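## Task

Take the nut out of the brown box and set it in the tray, with no other object left in the tray. Afterwards put the brown box's own lid back on so the box is closed. Everything must stay in place without the robot holding it. Finally open the gripper and move the arm away.

## Robot and tools

Robot: one arm with a two-finger parallel gripper. Cameras: cam_head_left and cam_head_right (896x504, fixed) and cam_wrist (616x616 fisheye on the hand). Calibration (K, distortion, T_world_to_cam) is supplied, but each fixed camera may be off by roughly 2.3 degrees and 9 mm.

Frame: the scene frame has its origin on the table surface under the arm's base. +z is up, and +y lies to the left when facing along +x. Lengths are metres. The base may be slightly tilted, and the reported hand position gets less accurate at long reach.

Gripper geometry: fingers extend along the gripper's +z axis and close along its x axis. end_effector_position is the point midway between the pads; fingertips extend 17.5 mm past it. Pure rotations pivot about that point, which is 25 mm off the last joint's axis toward gripper -y. A flat block reaching about 9 cm from that axis toward -y rotates with the hand and can collide with things.

Row format (used by both motion tools): 10 numbers [x, y, z, qw, qx, qy, qz, position, force_limit, speed]. x, y, z is an absolute target for the pad midpoint in the scene frame, in metres. qw..qz is an absolute orientation quaternion, w first, in the scene frame. position, force_limit and speed are each in [-1, 1]:
- position: +1 = open 50 mm; about -0.65 = pads meet; -1 = close until an object blocks the fingers (use this to grip).
- force_limit: per-pad force, about 20 N at -1, 102 N at 0, 185 N at +1 (actual force may be ~17% higher).
- speed: rate of finger opening/closing, 20 mm/s at -1, 85 at 0, 150 at +1.

execute_actions(actions): actions is a list of actions. Each action is a list of 1 to 15 rows, one row per control step of 1/30 s. If fewer than 15 rows are given, the last row is held until 15 steps have passed. An empty list just returns the current state and images. Resend the intended quaternion in every row rather than copying a possibly drifted reported one. A target more than 0.6 m from the gripper's starting position along any gripper axis makes that action refused. If any action is malformed, or the first fails this distance check against the latest reported state, nothing in the call runs.

Per-step limits: each step the commanded pose is clipped to within 70 mm and 16 degrees of the measured pose, and position wins over orientation when both cannot be met. After an action the arm only goes as far as the last clipped pose, so distant targets need further actions. The result's Hand target line shows what the controller is currently aiming for.

move(target, speed, blocking): target is one 10-number row (absolute pose plus finger values; finger values are applied at the start). speed is the path's top speed in m/s, 0.002 to 0.5 (default 0.25); rotation is capped at twice that value in rad/s. The straight path lasts 0.5 to 10 s and is cut off at 10 s. It does not avoid obstacles; the hand can lag, drift, or exceed the speed, especially with the arm nearly extended. With blocking=false the call returns after 0.5 s while motion continues; other rows and moves are rejected until a result shows the move ended, so use wait or stop. The result adds a move: line with the ending (done, off_target, moving, held, fault), the acting limits (paced = pose was clipped; held = a check blocked some steps, after which the arm may suddenly go fast), and the remaining distance to target.

wait(seconds): 0 to 10; lets time pass with the last command held; returns early if a running move ends. stop(): brakes the current move (needs some room); the fingers keep moving. zoom_image(camera, region): region [x0, y0, x1, y1] in pixels of that camera's latest image, at most 504x504. finished_scene(scene): integer 1 or 2; ends that scene irreversibly and reports success. Replying without any tool call ends the whole session.

Result lines: the state gives end_effector_position and end_effector_quat_wxyz. object_status: 0 moving, 1 blocked while opening, 2 blocked while closing (a grip), 3 reached the commanded position or pads met (often nothing held). Confirm a grip by status 2. Any new position value resets status to 0 briefly. Stopped fingers ignore new force_limit or speed until position changes by at least 0.01; to soften a grip, open first. If the grip slackens or the object slips, the fingers re-close automatically, except after gripping at force_limit -1, where status stays 2 even if the object is gone. position_measured is in counts; opening in mm is about (250 - counts) x 0.202. A pose unreachable line means the clearance check (which treats the base mount as part of the arm) altered or blocked the command.

Joint ranges (rad): waist -3.491..3.491, shoulder -3.140..3.140, elbow -1.187..4.328, forearm roll -3.316..3.316, wrist pitch -3.140..3.140, wrist roll -3.927..3.927. Joint speed caps: 2.62 rad/s waist and shoulder, 3.14 elbow, 3.93 for the three wrist joints, with 0.5 s to accelerate.

Faults: joint torque reaching its load limit (140 N m for waist, shoulder, elbow; 35.2 N m for forearm roll, wrist pitch, wrist roll; held weight counts), or any external force of 150 N, halts the arm for 10 s and discards the rest of the call. The arm is stiff, so aiming even slightly past a firm contact can trigger this; approach slowly and stop at contact. Holding loads heats motors: a MOTOR HOT line warns, and an OVER-TEMPERATURE FAULT brakes the arm until it cools.

The simulation keeps running while you compose replies, holding the last command. Occasional disturbances may tug a held part or shove loose objects. Never let anything leave the table; avoid drops, slamming, hard impacts and heavy pushing.

Each tool is called after "Call:" by a JSON object that holds its "name" and its "arguments", one argument or row to a line.

## Session

I'll start by looking at the scene.

Call:
{"name": "execute_actions", "arguments": {
  "actions": []
}}

Scene clock: 0.00 s.
end_effector_position=(+1.0618, +0.0100, +0.1373) position_measured=3 object_status=3 end_effector_quat_wxyz=(+0.331, +0.905, +0.097, +0.250)
Joint positions: [ 0.522  0.449  0.44   1.604 -1.062 -2.572]
Joint velocities: [-0.002 -0.     0.     0.    -0.    -0.001]
Hand target: +1.062, +0.010, +0.137; +0.331, +0.905, +0.097, +0.250

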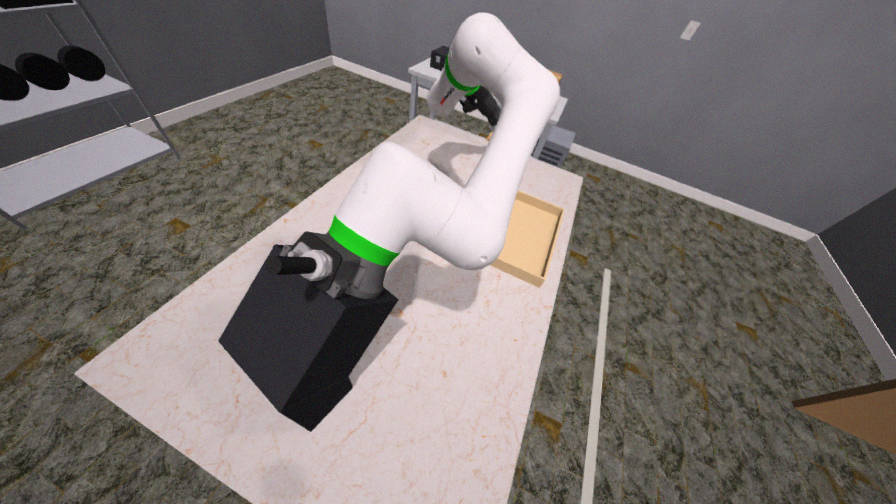

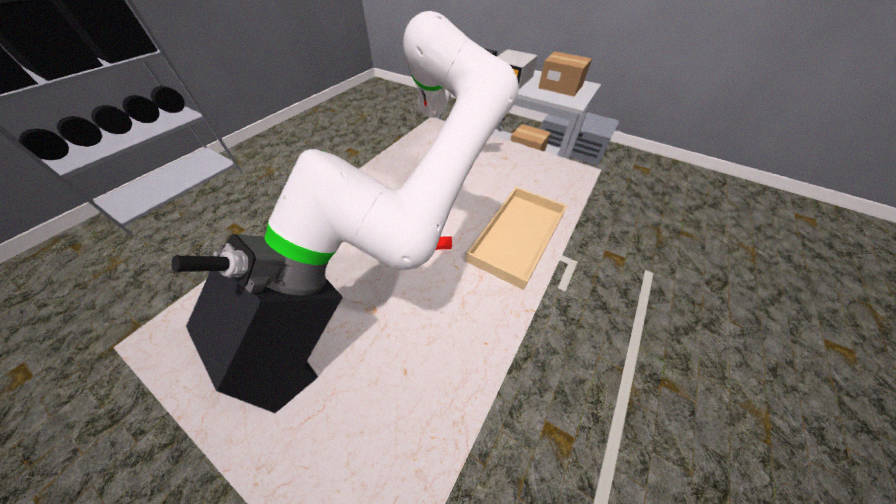

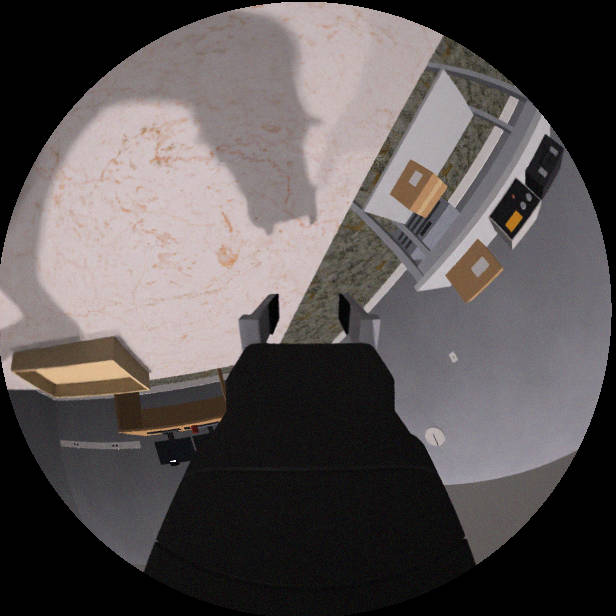

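Call:
{"name": "move", "arguments": {
  "target": [0.7, 0.0, 0.45, 0, 1, 0, 0, 1, 0, 0],
  "speed": 0.25
}}

Scene clock: 5.00 s.
end_effector_position=(+0.7005, -0.0011, +0.4511) position_measured=3 object_status=3 end_effector_quat_wxyz=(+0.001, +1.000, -0.000, +0.001)
Joint positions: [ 1.409 -0.498  0.016  0.891 -1.861 -2.492]
Joint velocities: [-0.     0.    -0.001  0.002 -0.001 -0.001]
Hand target: +0.700, -0.001, +0.451; +0.001, +1.000, -0.000, +0.001
Off the commanded pose: 0.002 m, 0 deg.
move: done
camera_calibration (this result's frames):
cam_wrist: T_world_to_cam=[[0.999722, 0.0191609, -0.0137165, -0.697004], [0.022099, -0.964417, 0.263459, -0.129667], [-0.00818027, -0.263689, -0.964573, 0.590507], [0, 0, 0, 1]] pos_world=[0.704506, 0.0440125, 0.594189]

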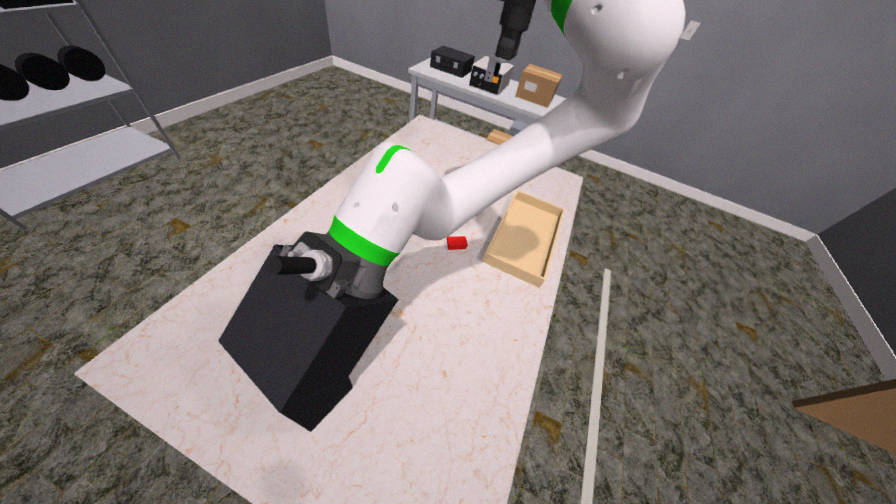

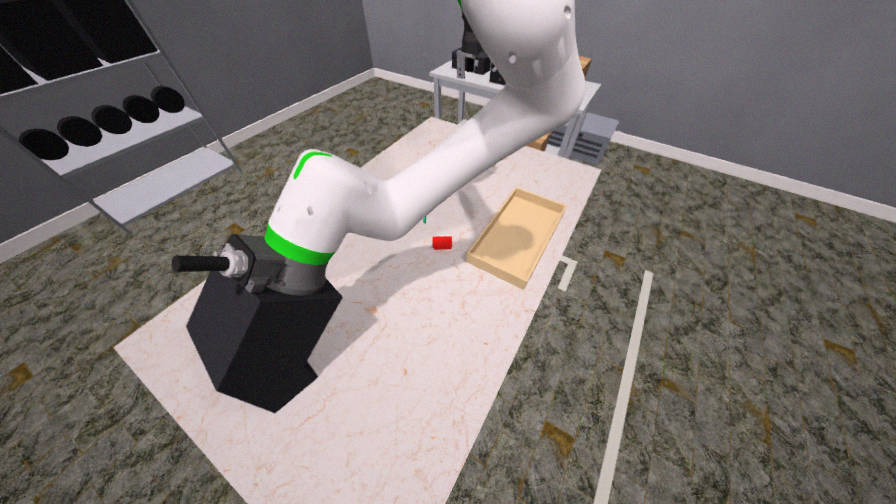

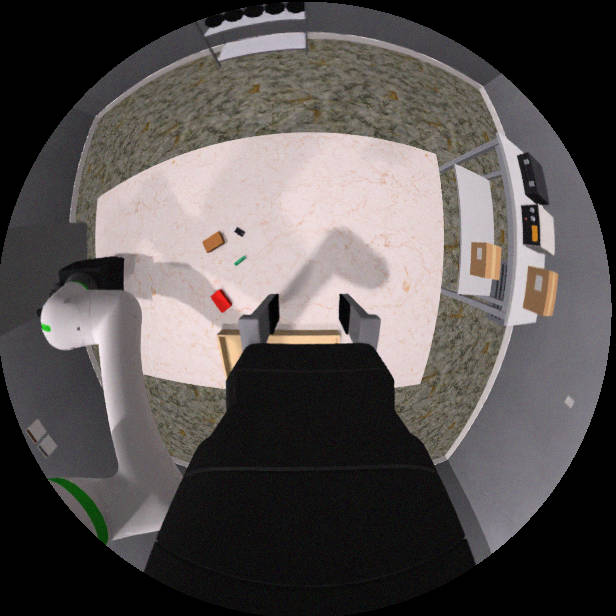

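Call:
{"name": "move", "arguments": {
  "target": [0.45, 0.05, 0.25, 0, 1, 0, 0, 1, 0, 0],
  "speed": 0.25
}}

Call:
{"name": "zoom_image", "arguments": {
  "camera": "cam_wrist",
  "region": [150, 100, 450, 350]
}}

Scene clock: 16.27 s.
end_effector_position=(+0.4495, +0.0493, +0.2500) position_measured=3 object_status=3 end_effector_quat_wxyz=(-0.000, +1.000, -0.000, -0.000)
Joint positions: [ 1.632 -0.917 -0.94   0.832 -1.674 -3.052]
Joint velocities: [-0.004  0.    -0.    -0.     0.001  0.003]
Hand target: +0.449, +0.049, +0.250; -0.000, +1.000, -0.000, -0.000
Off the commanded pose: 0.001 m, 0 deg.
move: done
camera_calibration (this result's frames):
cam_wrist: T_world_to_cam=[[0.99968, 0.0190297, -0.0166808, -0.449072], [0.022735, -0.964859, 0.261783, -0.0223441], [-0.011113, -0.262079, -0.964983, 0.409066], [0, 0, 0, 1]] pos_world=[0.453982, 0.0941944, 0.3931]

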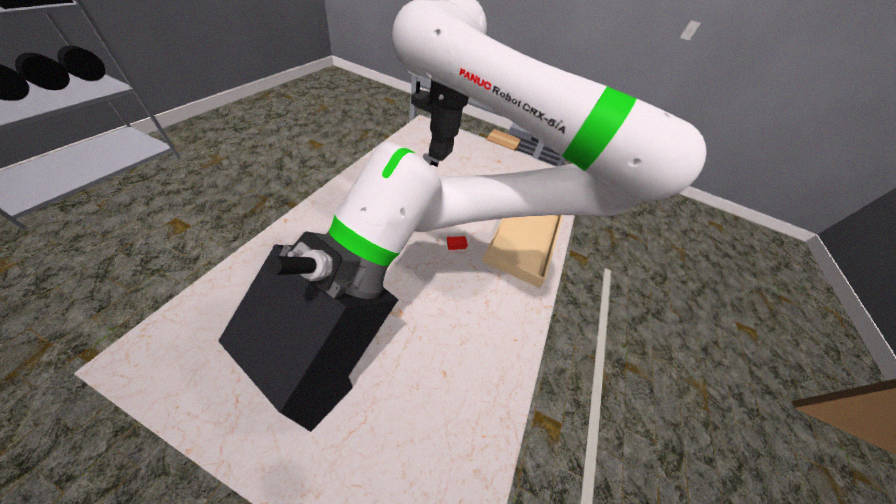

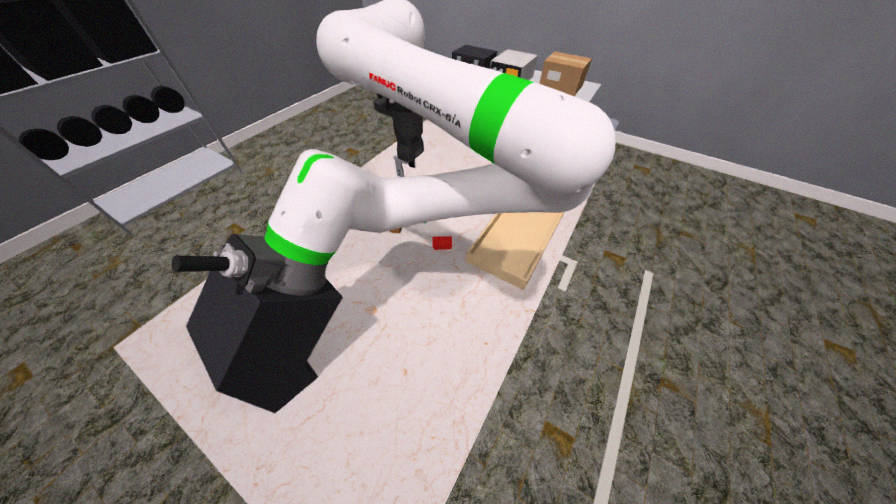

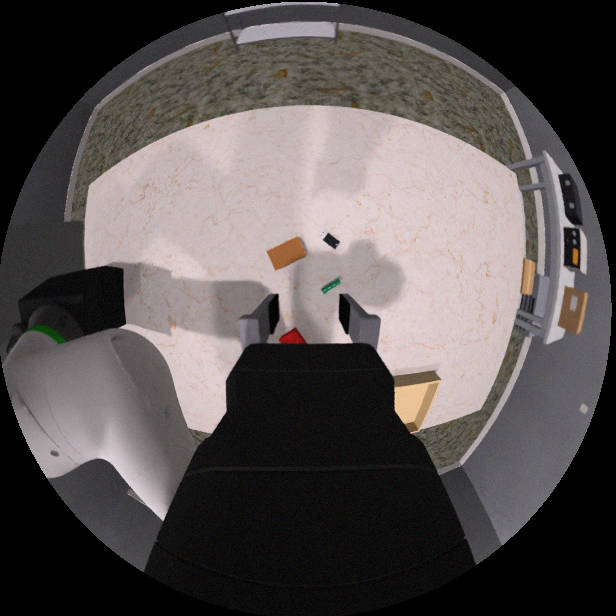

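Region (150, 100, 450, 350) of cam_wrist's 616x616 image, scaled by 1.680, with more detail than that image has.

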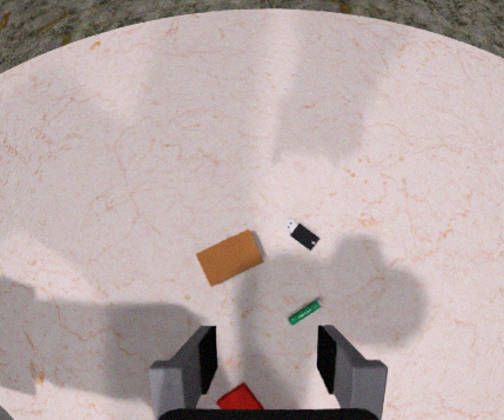

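Call:
{"name": "move", "arguments": {
  "target": [0.42, -0.01, 0.08, -0.5, 0.866, 0, 0, 1, 0, 0],
  "speed": 0.15
}}

Call:
{"name": "zoom_image", "arguments": {
  "camera": "cam_wrist",
  "region": [200, 180, 420, 340]
}}

Scene clock: 58.93 s.
end_effector_position=(+0.4198, -0.0097, +0.0803) position_measured=3 object_status=3 end_effector_quat_wxyz=(-0.500, +0.866, -0.002, -0.000)
Joint positions: [-0.479  0.158 -0.25  -1.086 -1.46  -0.2  ]
Joint velocities: [-0.     0.002  0.     0.     0.     0.001]
Hand target: +0.420, -0.010, +0.080; -0.500, +0.866, -0.002, -0.000
Off the commanded pose: 0.000 m, 0 deg.
move: done; limits=paced
camera_calibration (this result's frames):
cam_wrist: T_world_to_cam=[[0.999778, 0.0203327, 0.00556783, -0.422914], [0.0183461, -0.709066, -0.704903, 0.0477732], [-0.0103846, 0.704849, -0.709282, 0.218099], [0, 0, 0, 1]] pos_world=[0.424208, -0.111253, 0.190724]

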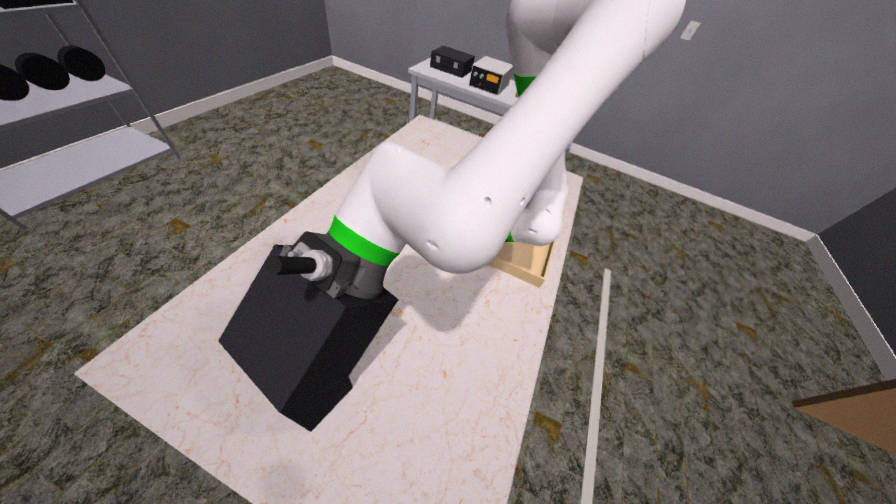

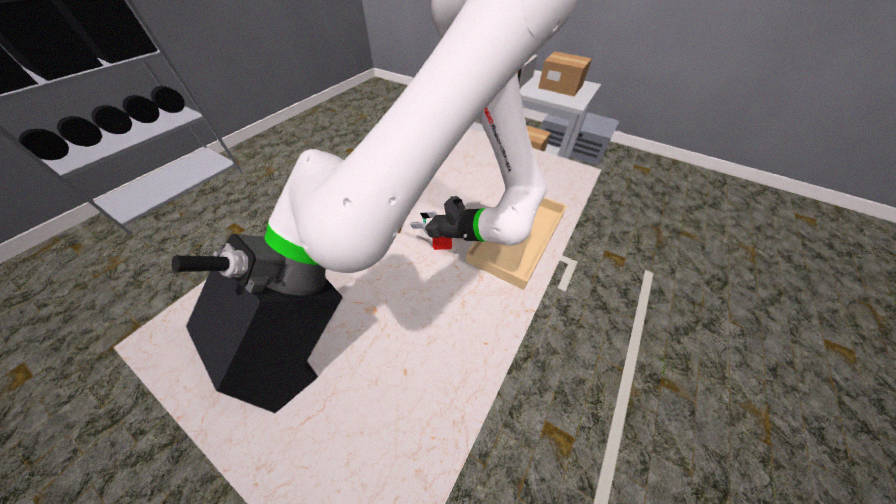

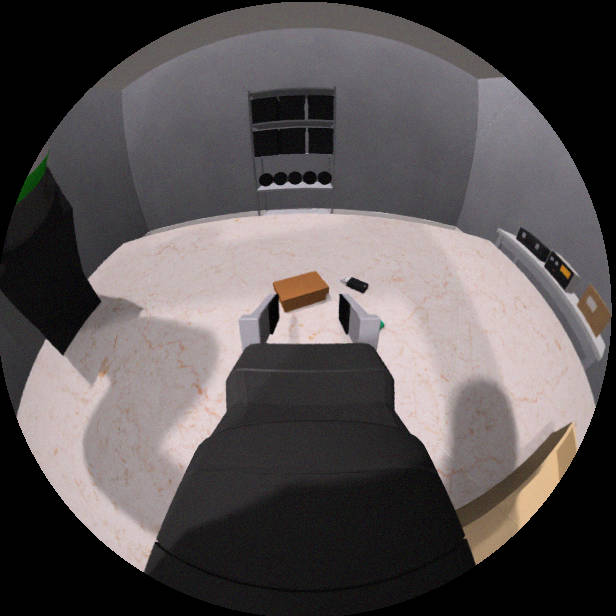

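Region (200, 180, 420, 340) of cam_wrist's 616x616 image, scaled by 2.291, with more detail than that image has; it fills the top 367 rows of this view, and the rest is white.

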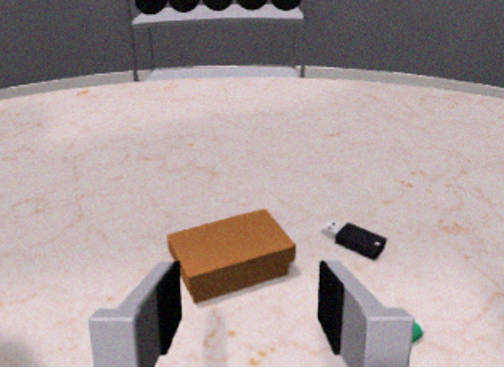

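Call:
{"name": "move", "arguments": {
  "target": [0.417, 0.098, 0.12, 0, 0.8434, -0.5373, 0, 1, 0, 0],
  "speed": 0.15
}}

Call:
{"name": "zoom_image", "arguments": {
  "camera": "cam_wrist",
  "region": [180, 200, 440, 360]
}}

Scene clock: 76.30 s.
end_effector_position=(+0.4170, +0.0967, +0.1197) position_measured=3 object_status=3 end_effector_quat_wxyz=(-0.025, +0.868, -0.489, -0.087)
Joint positions: [ 1.065 -0.635 -1.063  0.771 -0.89  -3.927]
Joint velocities: [ 0.005  0.006  0.006 -0.004 -0.008 -0.001]
Hand target: +0.417, +0.097, +0.120; -0.025, +0.868, -0.489, -0.087
Off the commanded pose: 0.001 m, 12 deg.
joint sent to its limit — the command would take joint 6 (wrist roll) past its lower limit, so that joint was sent only as far as its limit.
move: off_target; limits=paced
camera_calibration (this result's frames):
cam_wrist: T_world_to_cam=[[0.521237, -0.831449, -0.192365, -0.116898], [-0.778001, -0.555592, 0.293312, 0.348822], [-0.35075, -0.00322496, -0.936463, 0.408584], [0, 0, 0, 1]] pos_world=[0.475626, 0.097925, 0.257823]

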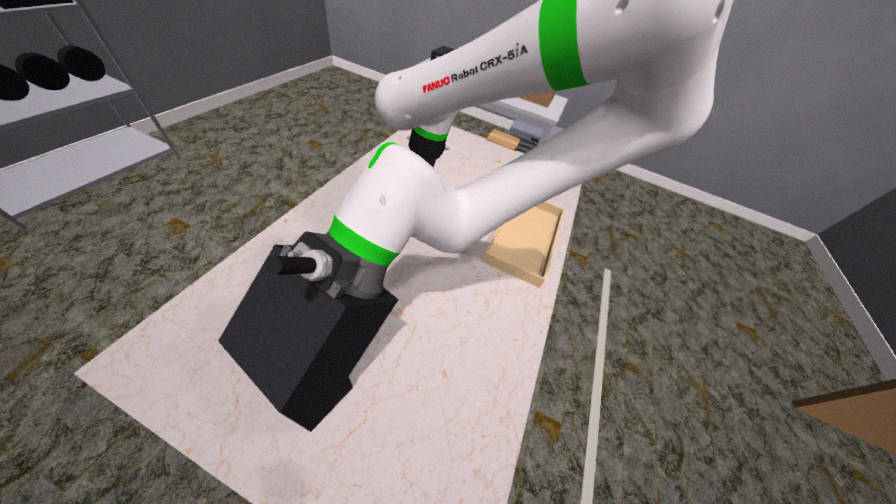

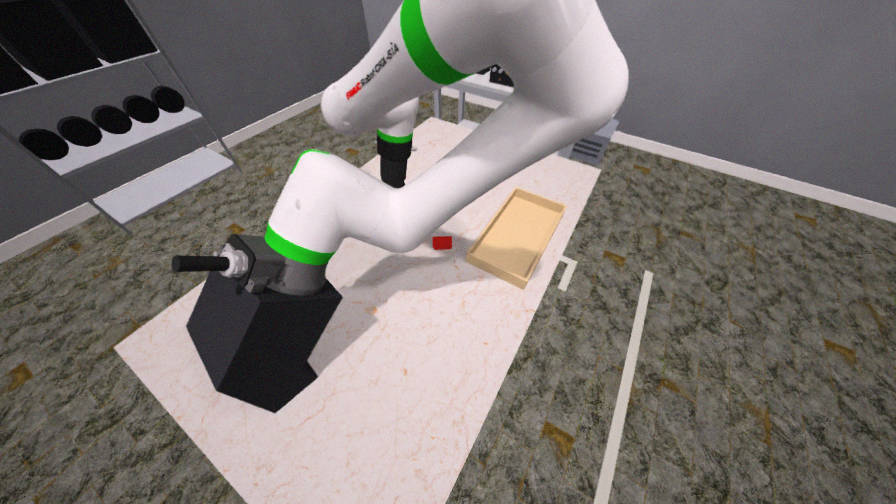

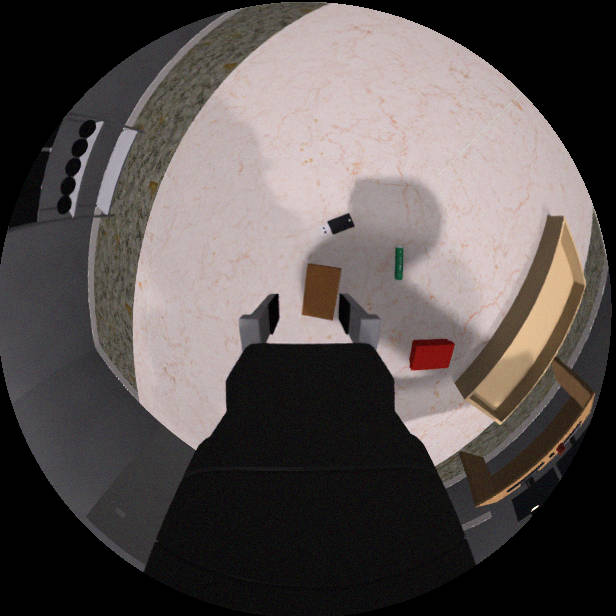

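Region (180, 200, 440, 360) of cam_wrist's 616x616 image, scaled by 1.938, with more detail than that image has; it fills the top 310 rows of this view, and the rest is white.

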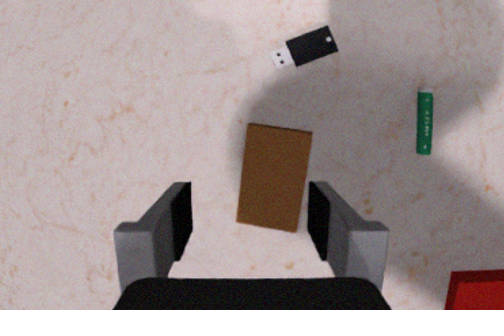

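Call:
{"name": "move", "arguments": {
  "target": [0.417, 0.098, 0.12, 0, 0.976, 0.216, 0, 1, 0, 0],
  "speed": 0.5
}}

Call:
{"name": "move", "arguments": {
  "target": [0.417, 0.098, 0.10, 0, 0.5373, 0.8434, 0, 1, 0, 0],
  "speed": 0.5
}}

Call:
{"name": "zoom_image", "arguments": {
  "camera": "cam_wrist",
  "region": [180, 200, 440, 360]
}}

Scene clock: 82.93 s.
end_effector_position=(+0.4168, +0.0979, +0.1199) position_measured=3 object_status=3 end_effector_quat_wxyz=(+0.000, +0.976, +0.216, -0.000)
Joint positions: [ 1.072 -0.563 -1.092  1.011 -0.943 -2.679]
Joint velocities: [ 0.    -0.001  0.002 -0.002 -0.     0.002]
Hand target: +0.417, +0.098, +0.120; -0.000, +0.976, +0.216, -0.000
Off the commanded pose: 0.000 m, 0 deg.
move: done
camera_calibration (this result's frames):
cam_wrist: T_world_to_cam=[[0.898008, 0.439651, -0.0169945, -0.418203], [0.428353, -0.864805, 0.261966, -0.119522], [0.100477, -0.242527, -0.964927, 0.247547], [0, 0, 0, 1]] pos_world=[0.401874, 0.140537, 0.263068]

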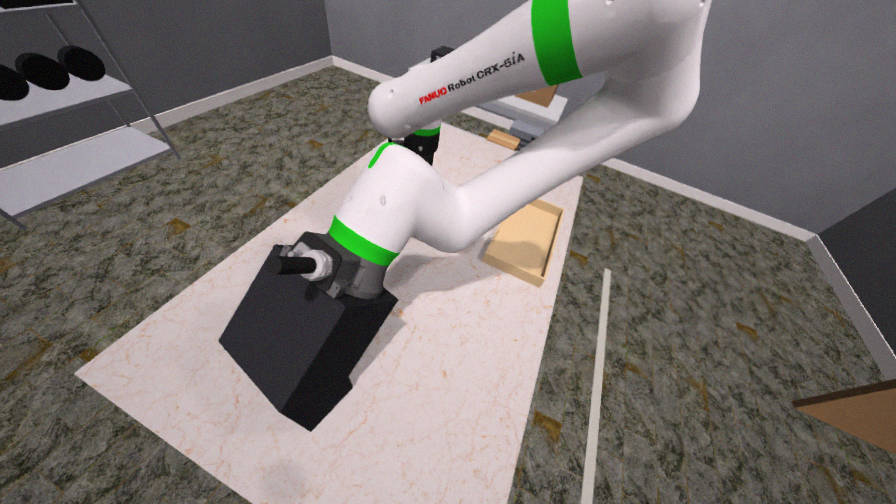

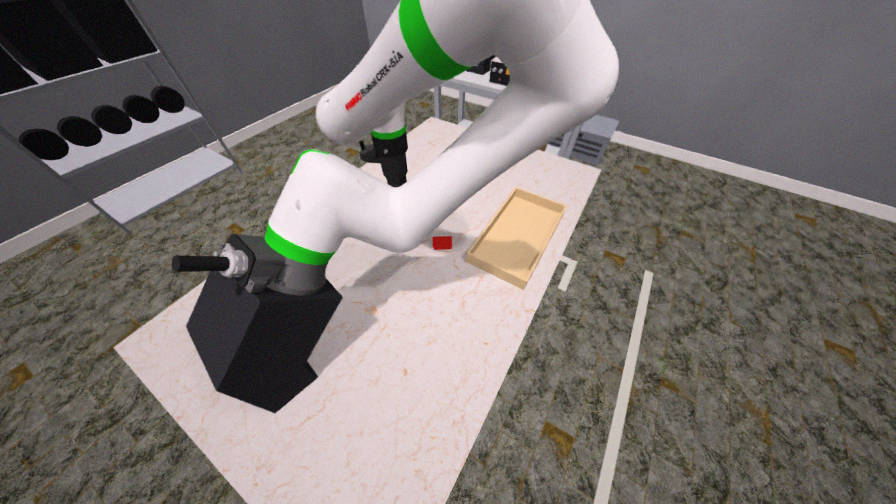

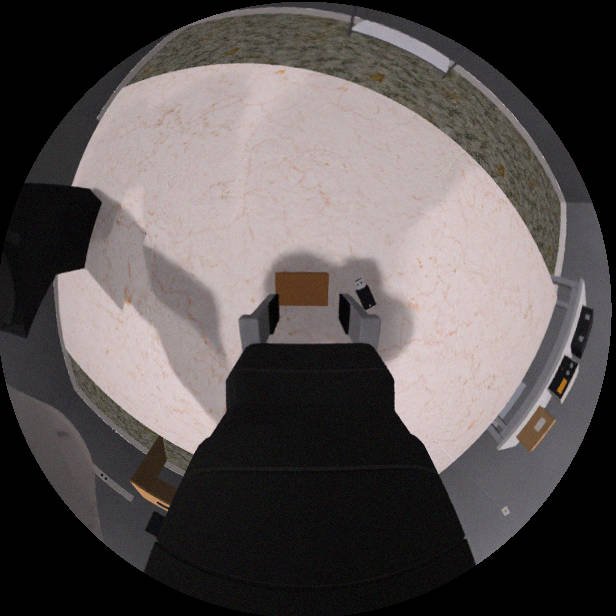

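Scene clock: 85.03 s.
end_effector_position=(+0.4169, +0.0980, +0.1001) position_measured=3 object_status=3 end_effector_quat_wxyz=(-0.000, +0.537, +0.843, -0.000)
Joint positions: [ 1.023 -0.414 -1.045  1.092 -0.857 -1.195]
Joint velocities: [ 0.001  0.001  0.    -0.001  0.     0.   ]
Hand target: +0.417, +0.098, +0.100; -0.000, +0.537, +0.843, -0.000
Off the commanded pose: 0.000 m, 0 deg.
move: done
camera_calibration (this result's frames):
cam_wrist: T_world_to_cam=[[-0.439868, 0.897913, -0.0163882, 0.0941488], [0.864797, 0.428425, 0.261874, -0.423001], [0.242161, 0.101018, -0.964963, 0.135648], [0, 0, 0, 1]] pos_world=[0.374374, 0.0829838, 0.243211]

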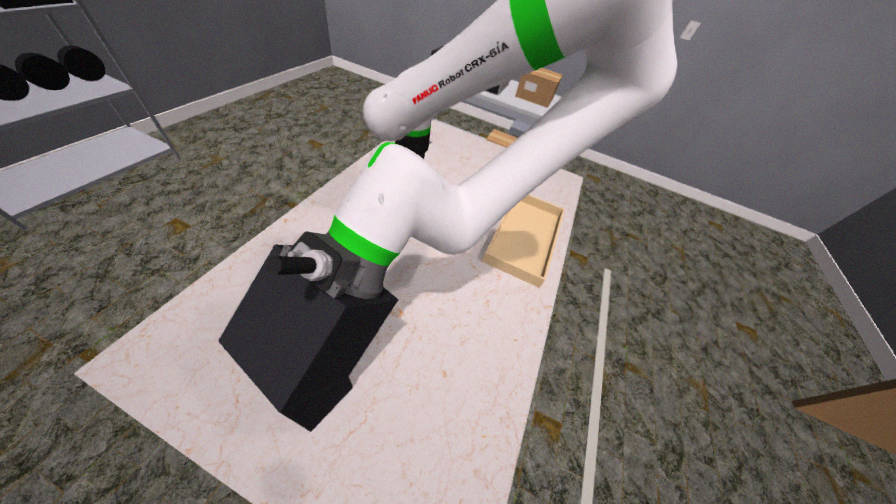

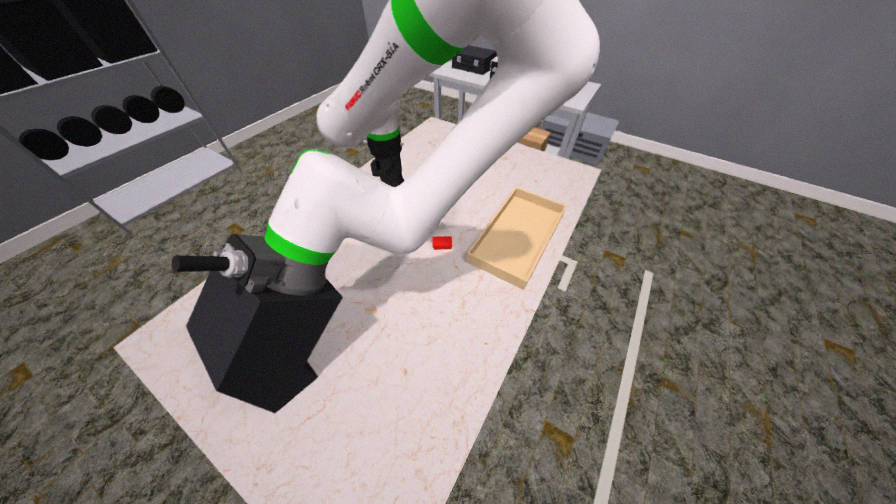

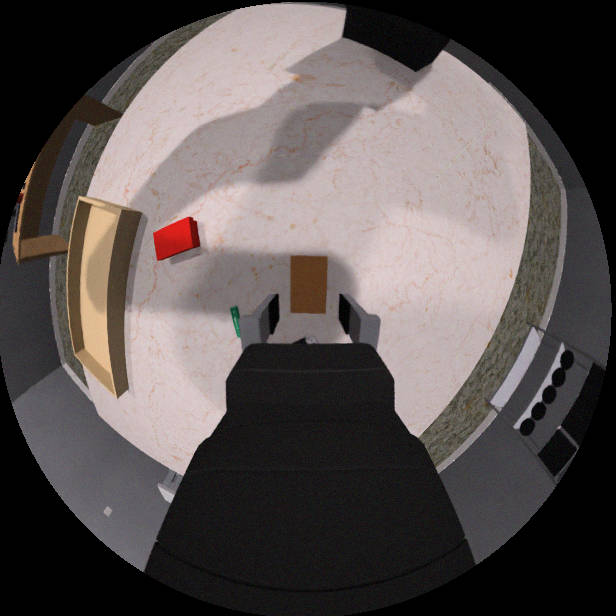

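Region (180, 200, 440, 360) of cam_wrist's 616x616 image, scaled by 1.938, with more detail than that image has; it fills the top 310 rows of this view, and the rest is white.

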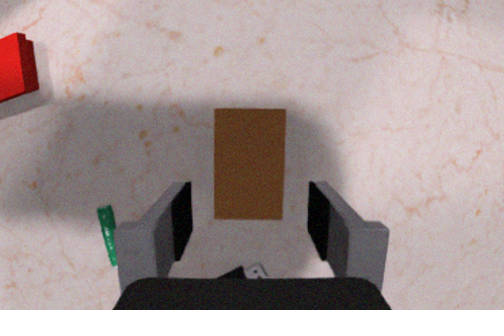

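Call:
{"name": "move", "arguments": {
  "target": [0.4095, 0.0945, 0.045, 0, 0.5373, 0.8434, 0, 1, 0, 0],
  "speed": 0.08
}}

Call:
{"name": "zoom_image", "arguments": {
  "camera": "cam_wrist",
  "region": [180, 200, 440, 360]
}}

Scene clock: 111.07 s.
end_effector_position=(+0.4092, +0.0946, +0.0452) position_measured=3 object_status=3 end_effector_quat_wxyz=(-0.000, +0.537, +0.843, -0.000)
Joint positions: [ 0.772 -0.28  -1.082  1.364 -0.62  -1.338]
Joint velocities: [-0.002 -0.001 -0.001  0.006  0.001 -0.004]
Hand target: +0.409, +0.095, +0.045; -0.000, +0.537, +0.843, -0.000
Off the commanded pose: 0.000 m, 0 deg.
move: done
camera_calibration (this result's frames):
cam_wrist: T_world_to_cam=[[-0.439612, 0.898048, -0.0158336, 0.0926652], [0.865082, 0.428084, 0.261489, -0.400556], [0.241608, 0.101256, -0.965077, 0.0851176], [0, 0, 0, 1]] pos_world=[0.366685, 0.0796352, 0.188353]

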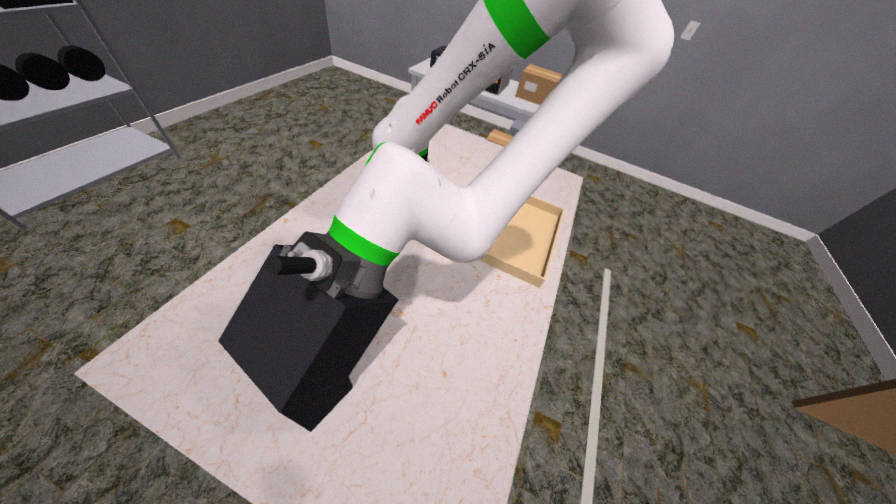

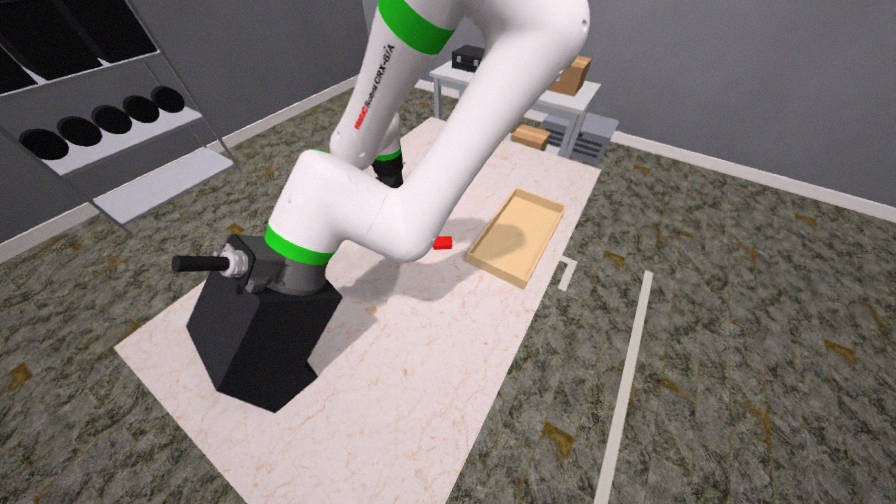

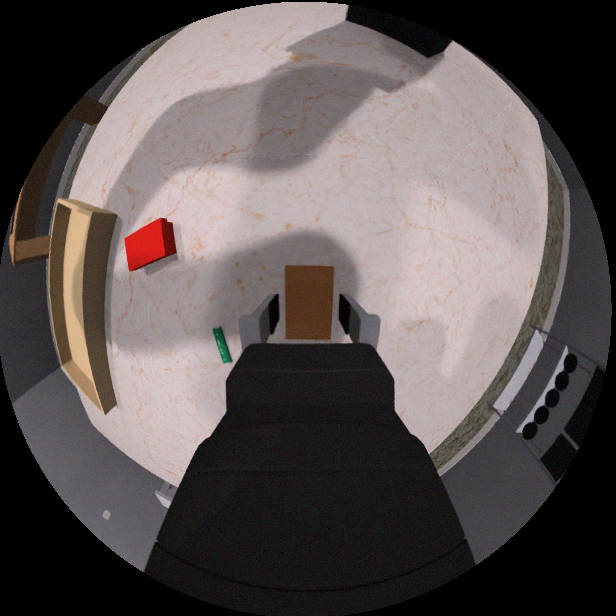

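Region (180, 200, 440, 360) of cam_wrist's 616x616 image, scaled by 1.938, with more detail than that image has; it fills the top 310 rows of this view, and the rest is white.

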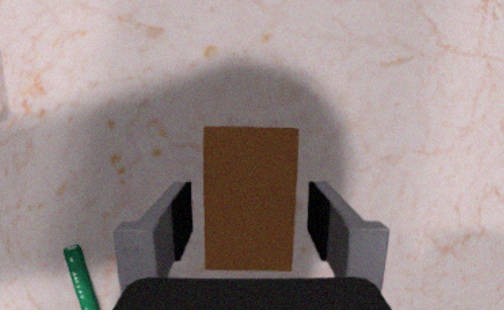

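Call:
{"name": "move", "arguments": {
  "target": [0.4095, 0.0945, 0.027, 0, 0.5373, 0.8434, 0, 1, 0, 0],
  "speed": 0.03
}}

Call:
{"name": "execute_actions", "arguments": {
  "actions": [
    [[0.4095, 0.0945, 0.027, 0, 0.5373, 0.8434, 0, -1, -0.5, -0.5]],
    [[0.4095, 0.0945, 0.027, 0, 0.5373, 0.8434, 0, -1, -0.5, -0.5]]
  ]
}}

Scene clock: 116.80 s.
end_effector_position=(+0.4096, +0.0947, +0.0271) position_measured=3 object_status=3 end_effector_quat_wxyz=(-0.000, +0.537, +0.843, +0.000)
Joint positions: [ 0.678 -0.228 -1.079  1.494 -0.55  -1.41 ]
Joint velocities: [-0.002  0.     0.     0.005  0.002 -0.002]
Hand target: +0.409, +0.095, +0.027; -0.000, +0.537, +0.843, -0.000
Off the commanded pose: 0.000 m, 0 deg.
move: done
camera_calibration (this result's frames):
cam_wrist: T_world_to_cam=[[-0.439603, 0.898044, -0.0163314, 0.0925819], [0.864864, 0.428128, 0.262138, -0.396169], [0.242403, 0.101112, -0.964892, 0.0672433], [0, 0, 0, 1]] pos_world=[0.367032, 0.0796694, 0.170245]

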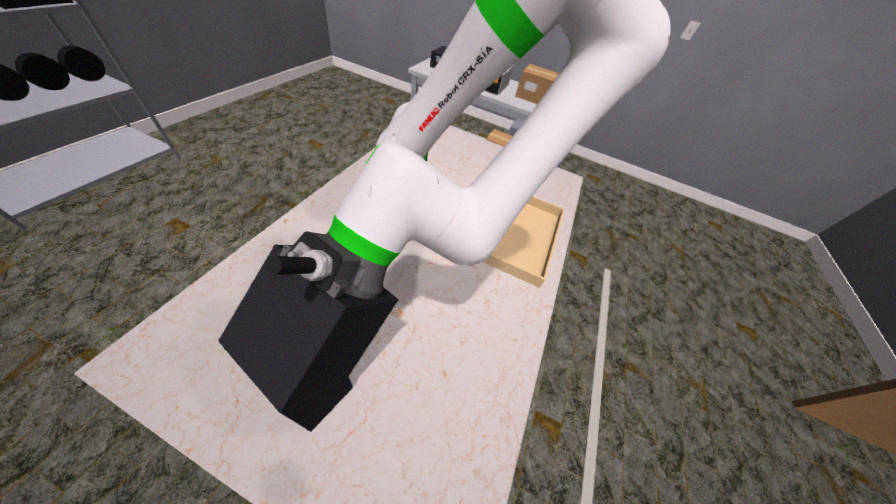

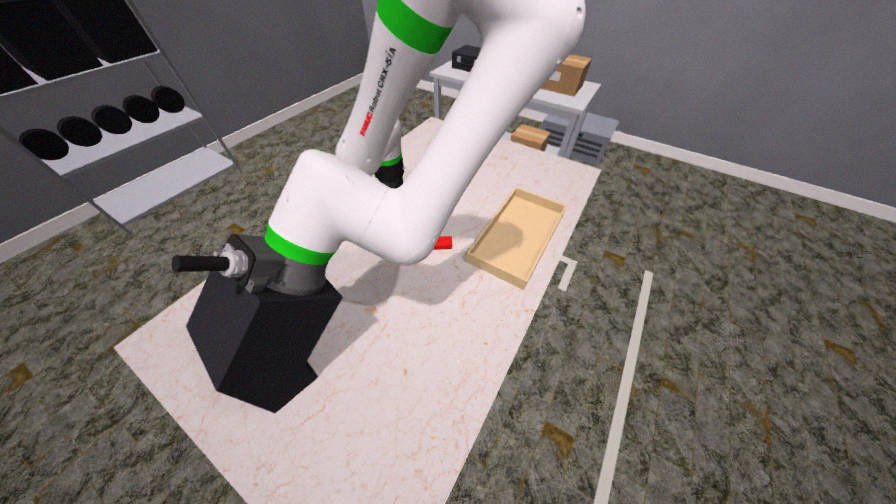

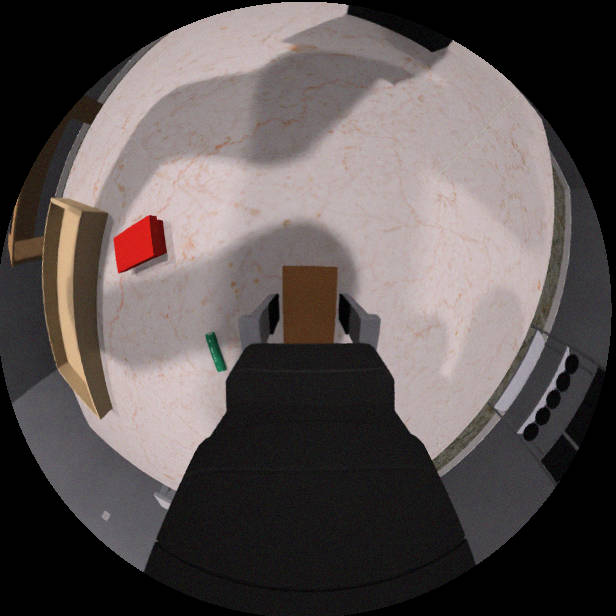

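Scene clock: 117.80 s.
end_effector_position=(+0.4095, +0.0945, +0.0270) position_measured=55 object_status=2 end_effector_quat_wxyz=(+0.000, +0.537, +0.843, +0.000)
Joint positions: [ 0.677 -0.228 -1.08   1.495 -0.55  -1.41 ]
Joint velocities: [ 0.001  0.    -0.    -0.001 -0.    -0.001]
Hand target: +0.410, +0.094, +0.027; -0.000, +0.537, +0.843, -0.000
Off the commanded pose: 0.000 m, 0 deg.
camera_calibration (this result's frames):
cam_wrist: T_world_to_cam=[[-0.439916, 0.897886, -0.0165824, 0.0928165], [0.864707, 0.428499, 0.262052, -0.395929], [0.242398, 0.100942, -0.964911, 0.0671915], [0, 0, 0, 1]] pos_world=[0.366907, 0.0795343, 0.170127]

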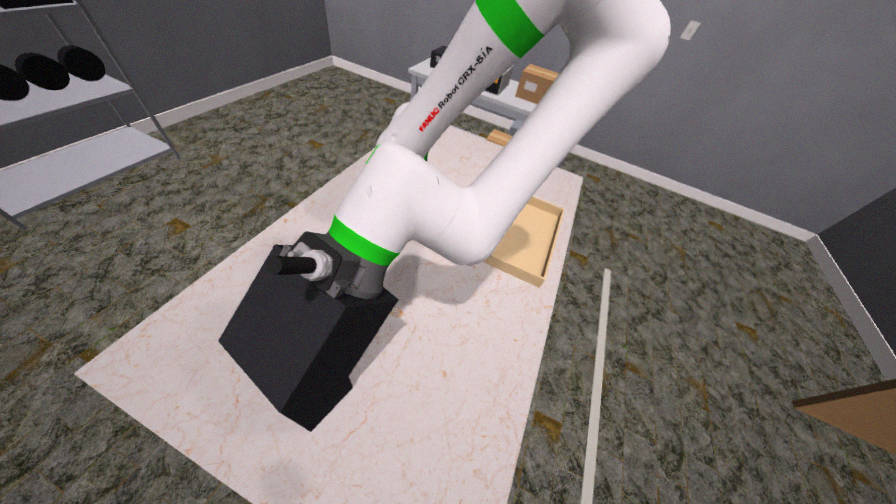

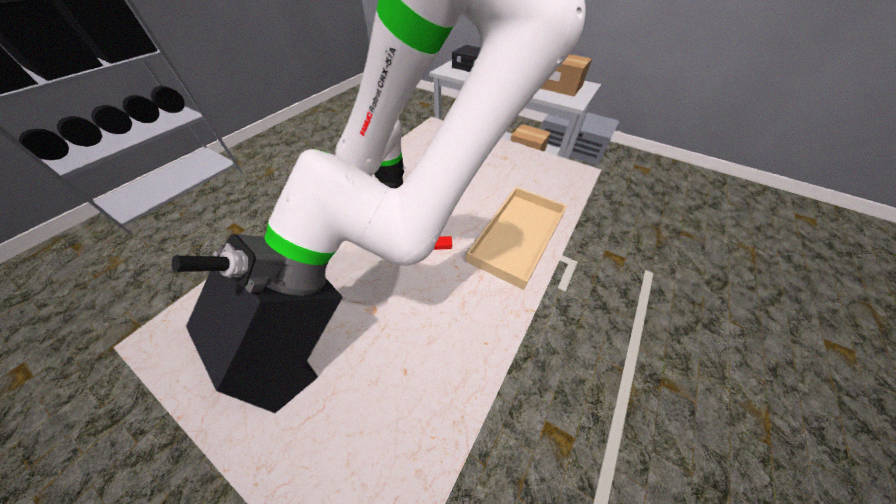

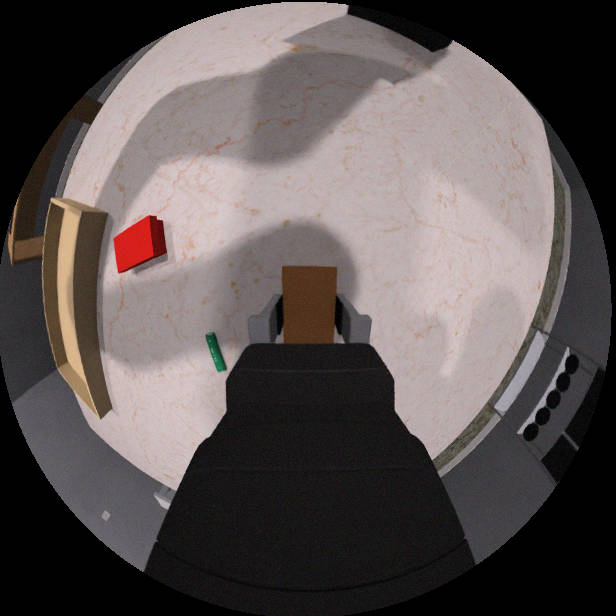

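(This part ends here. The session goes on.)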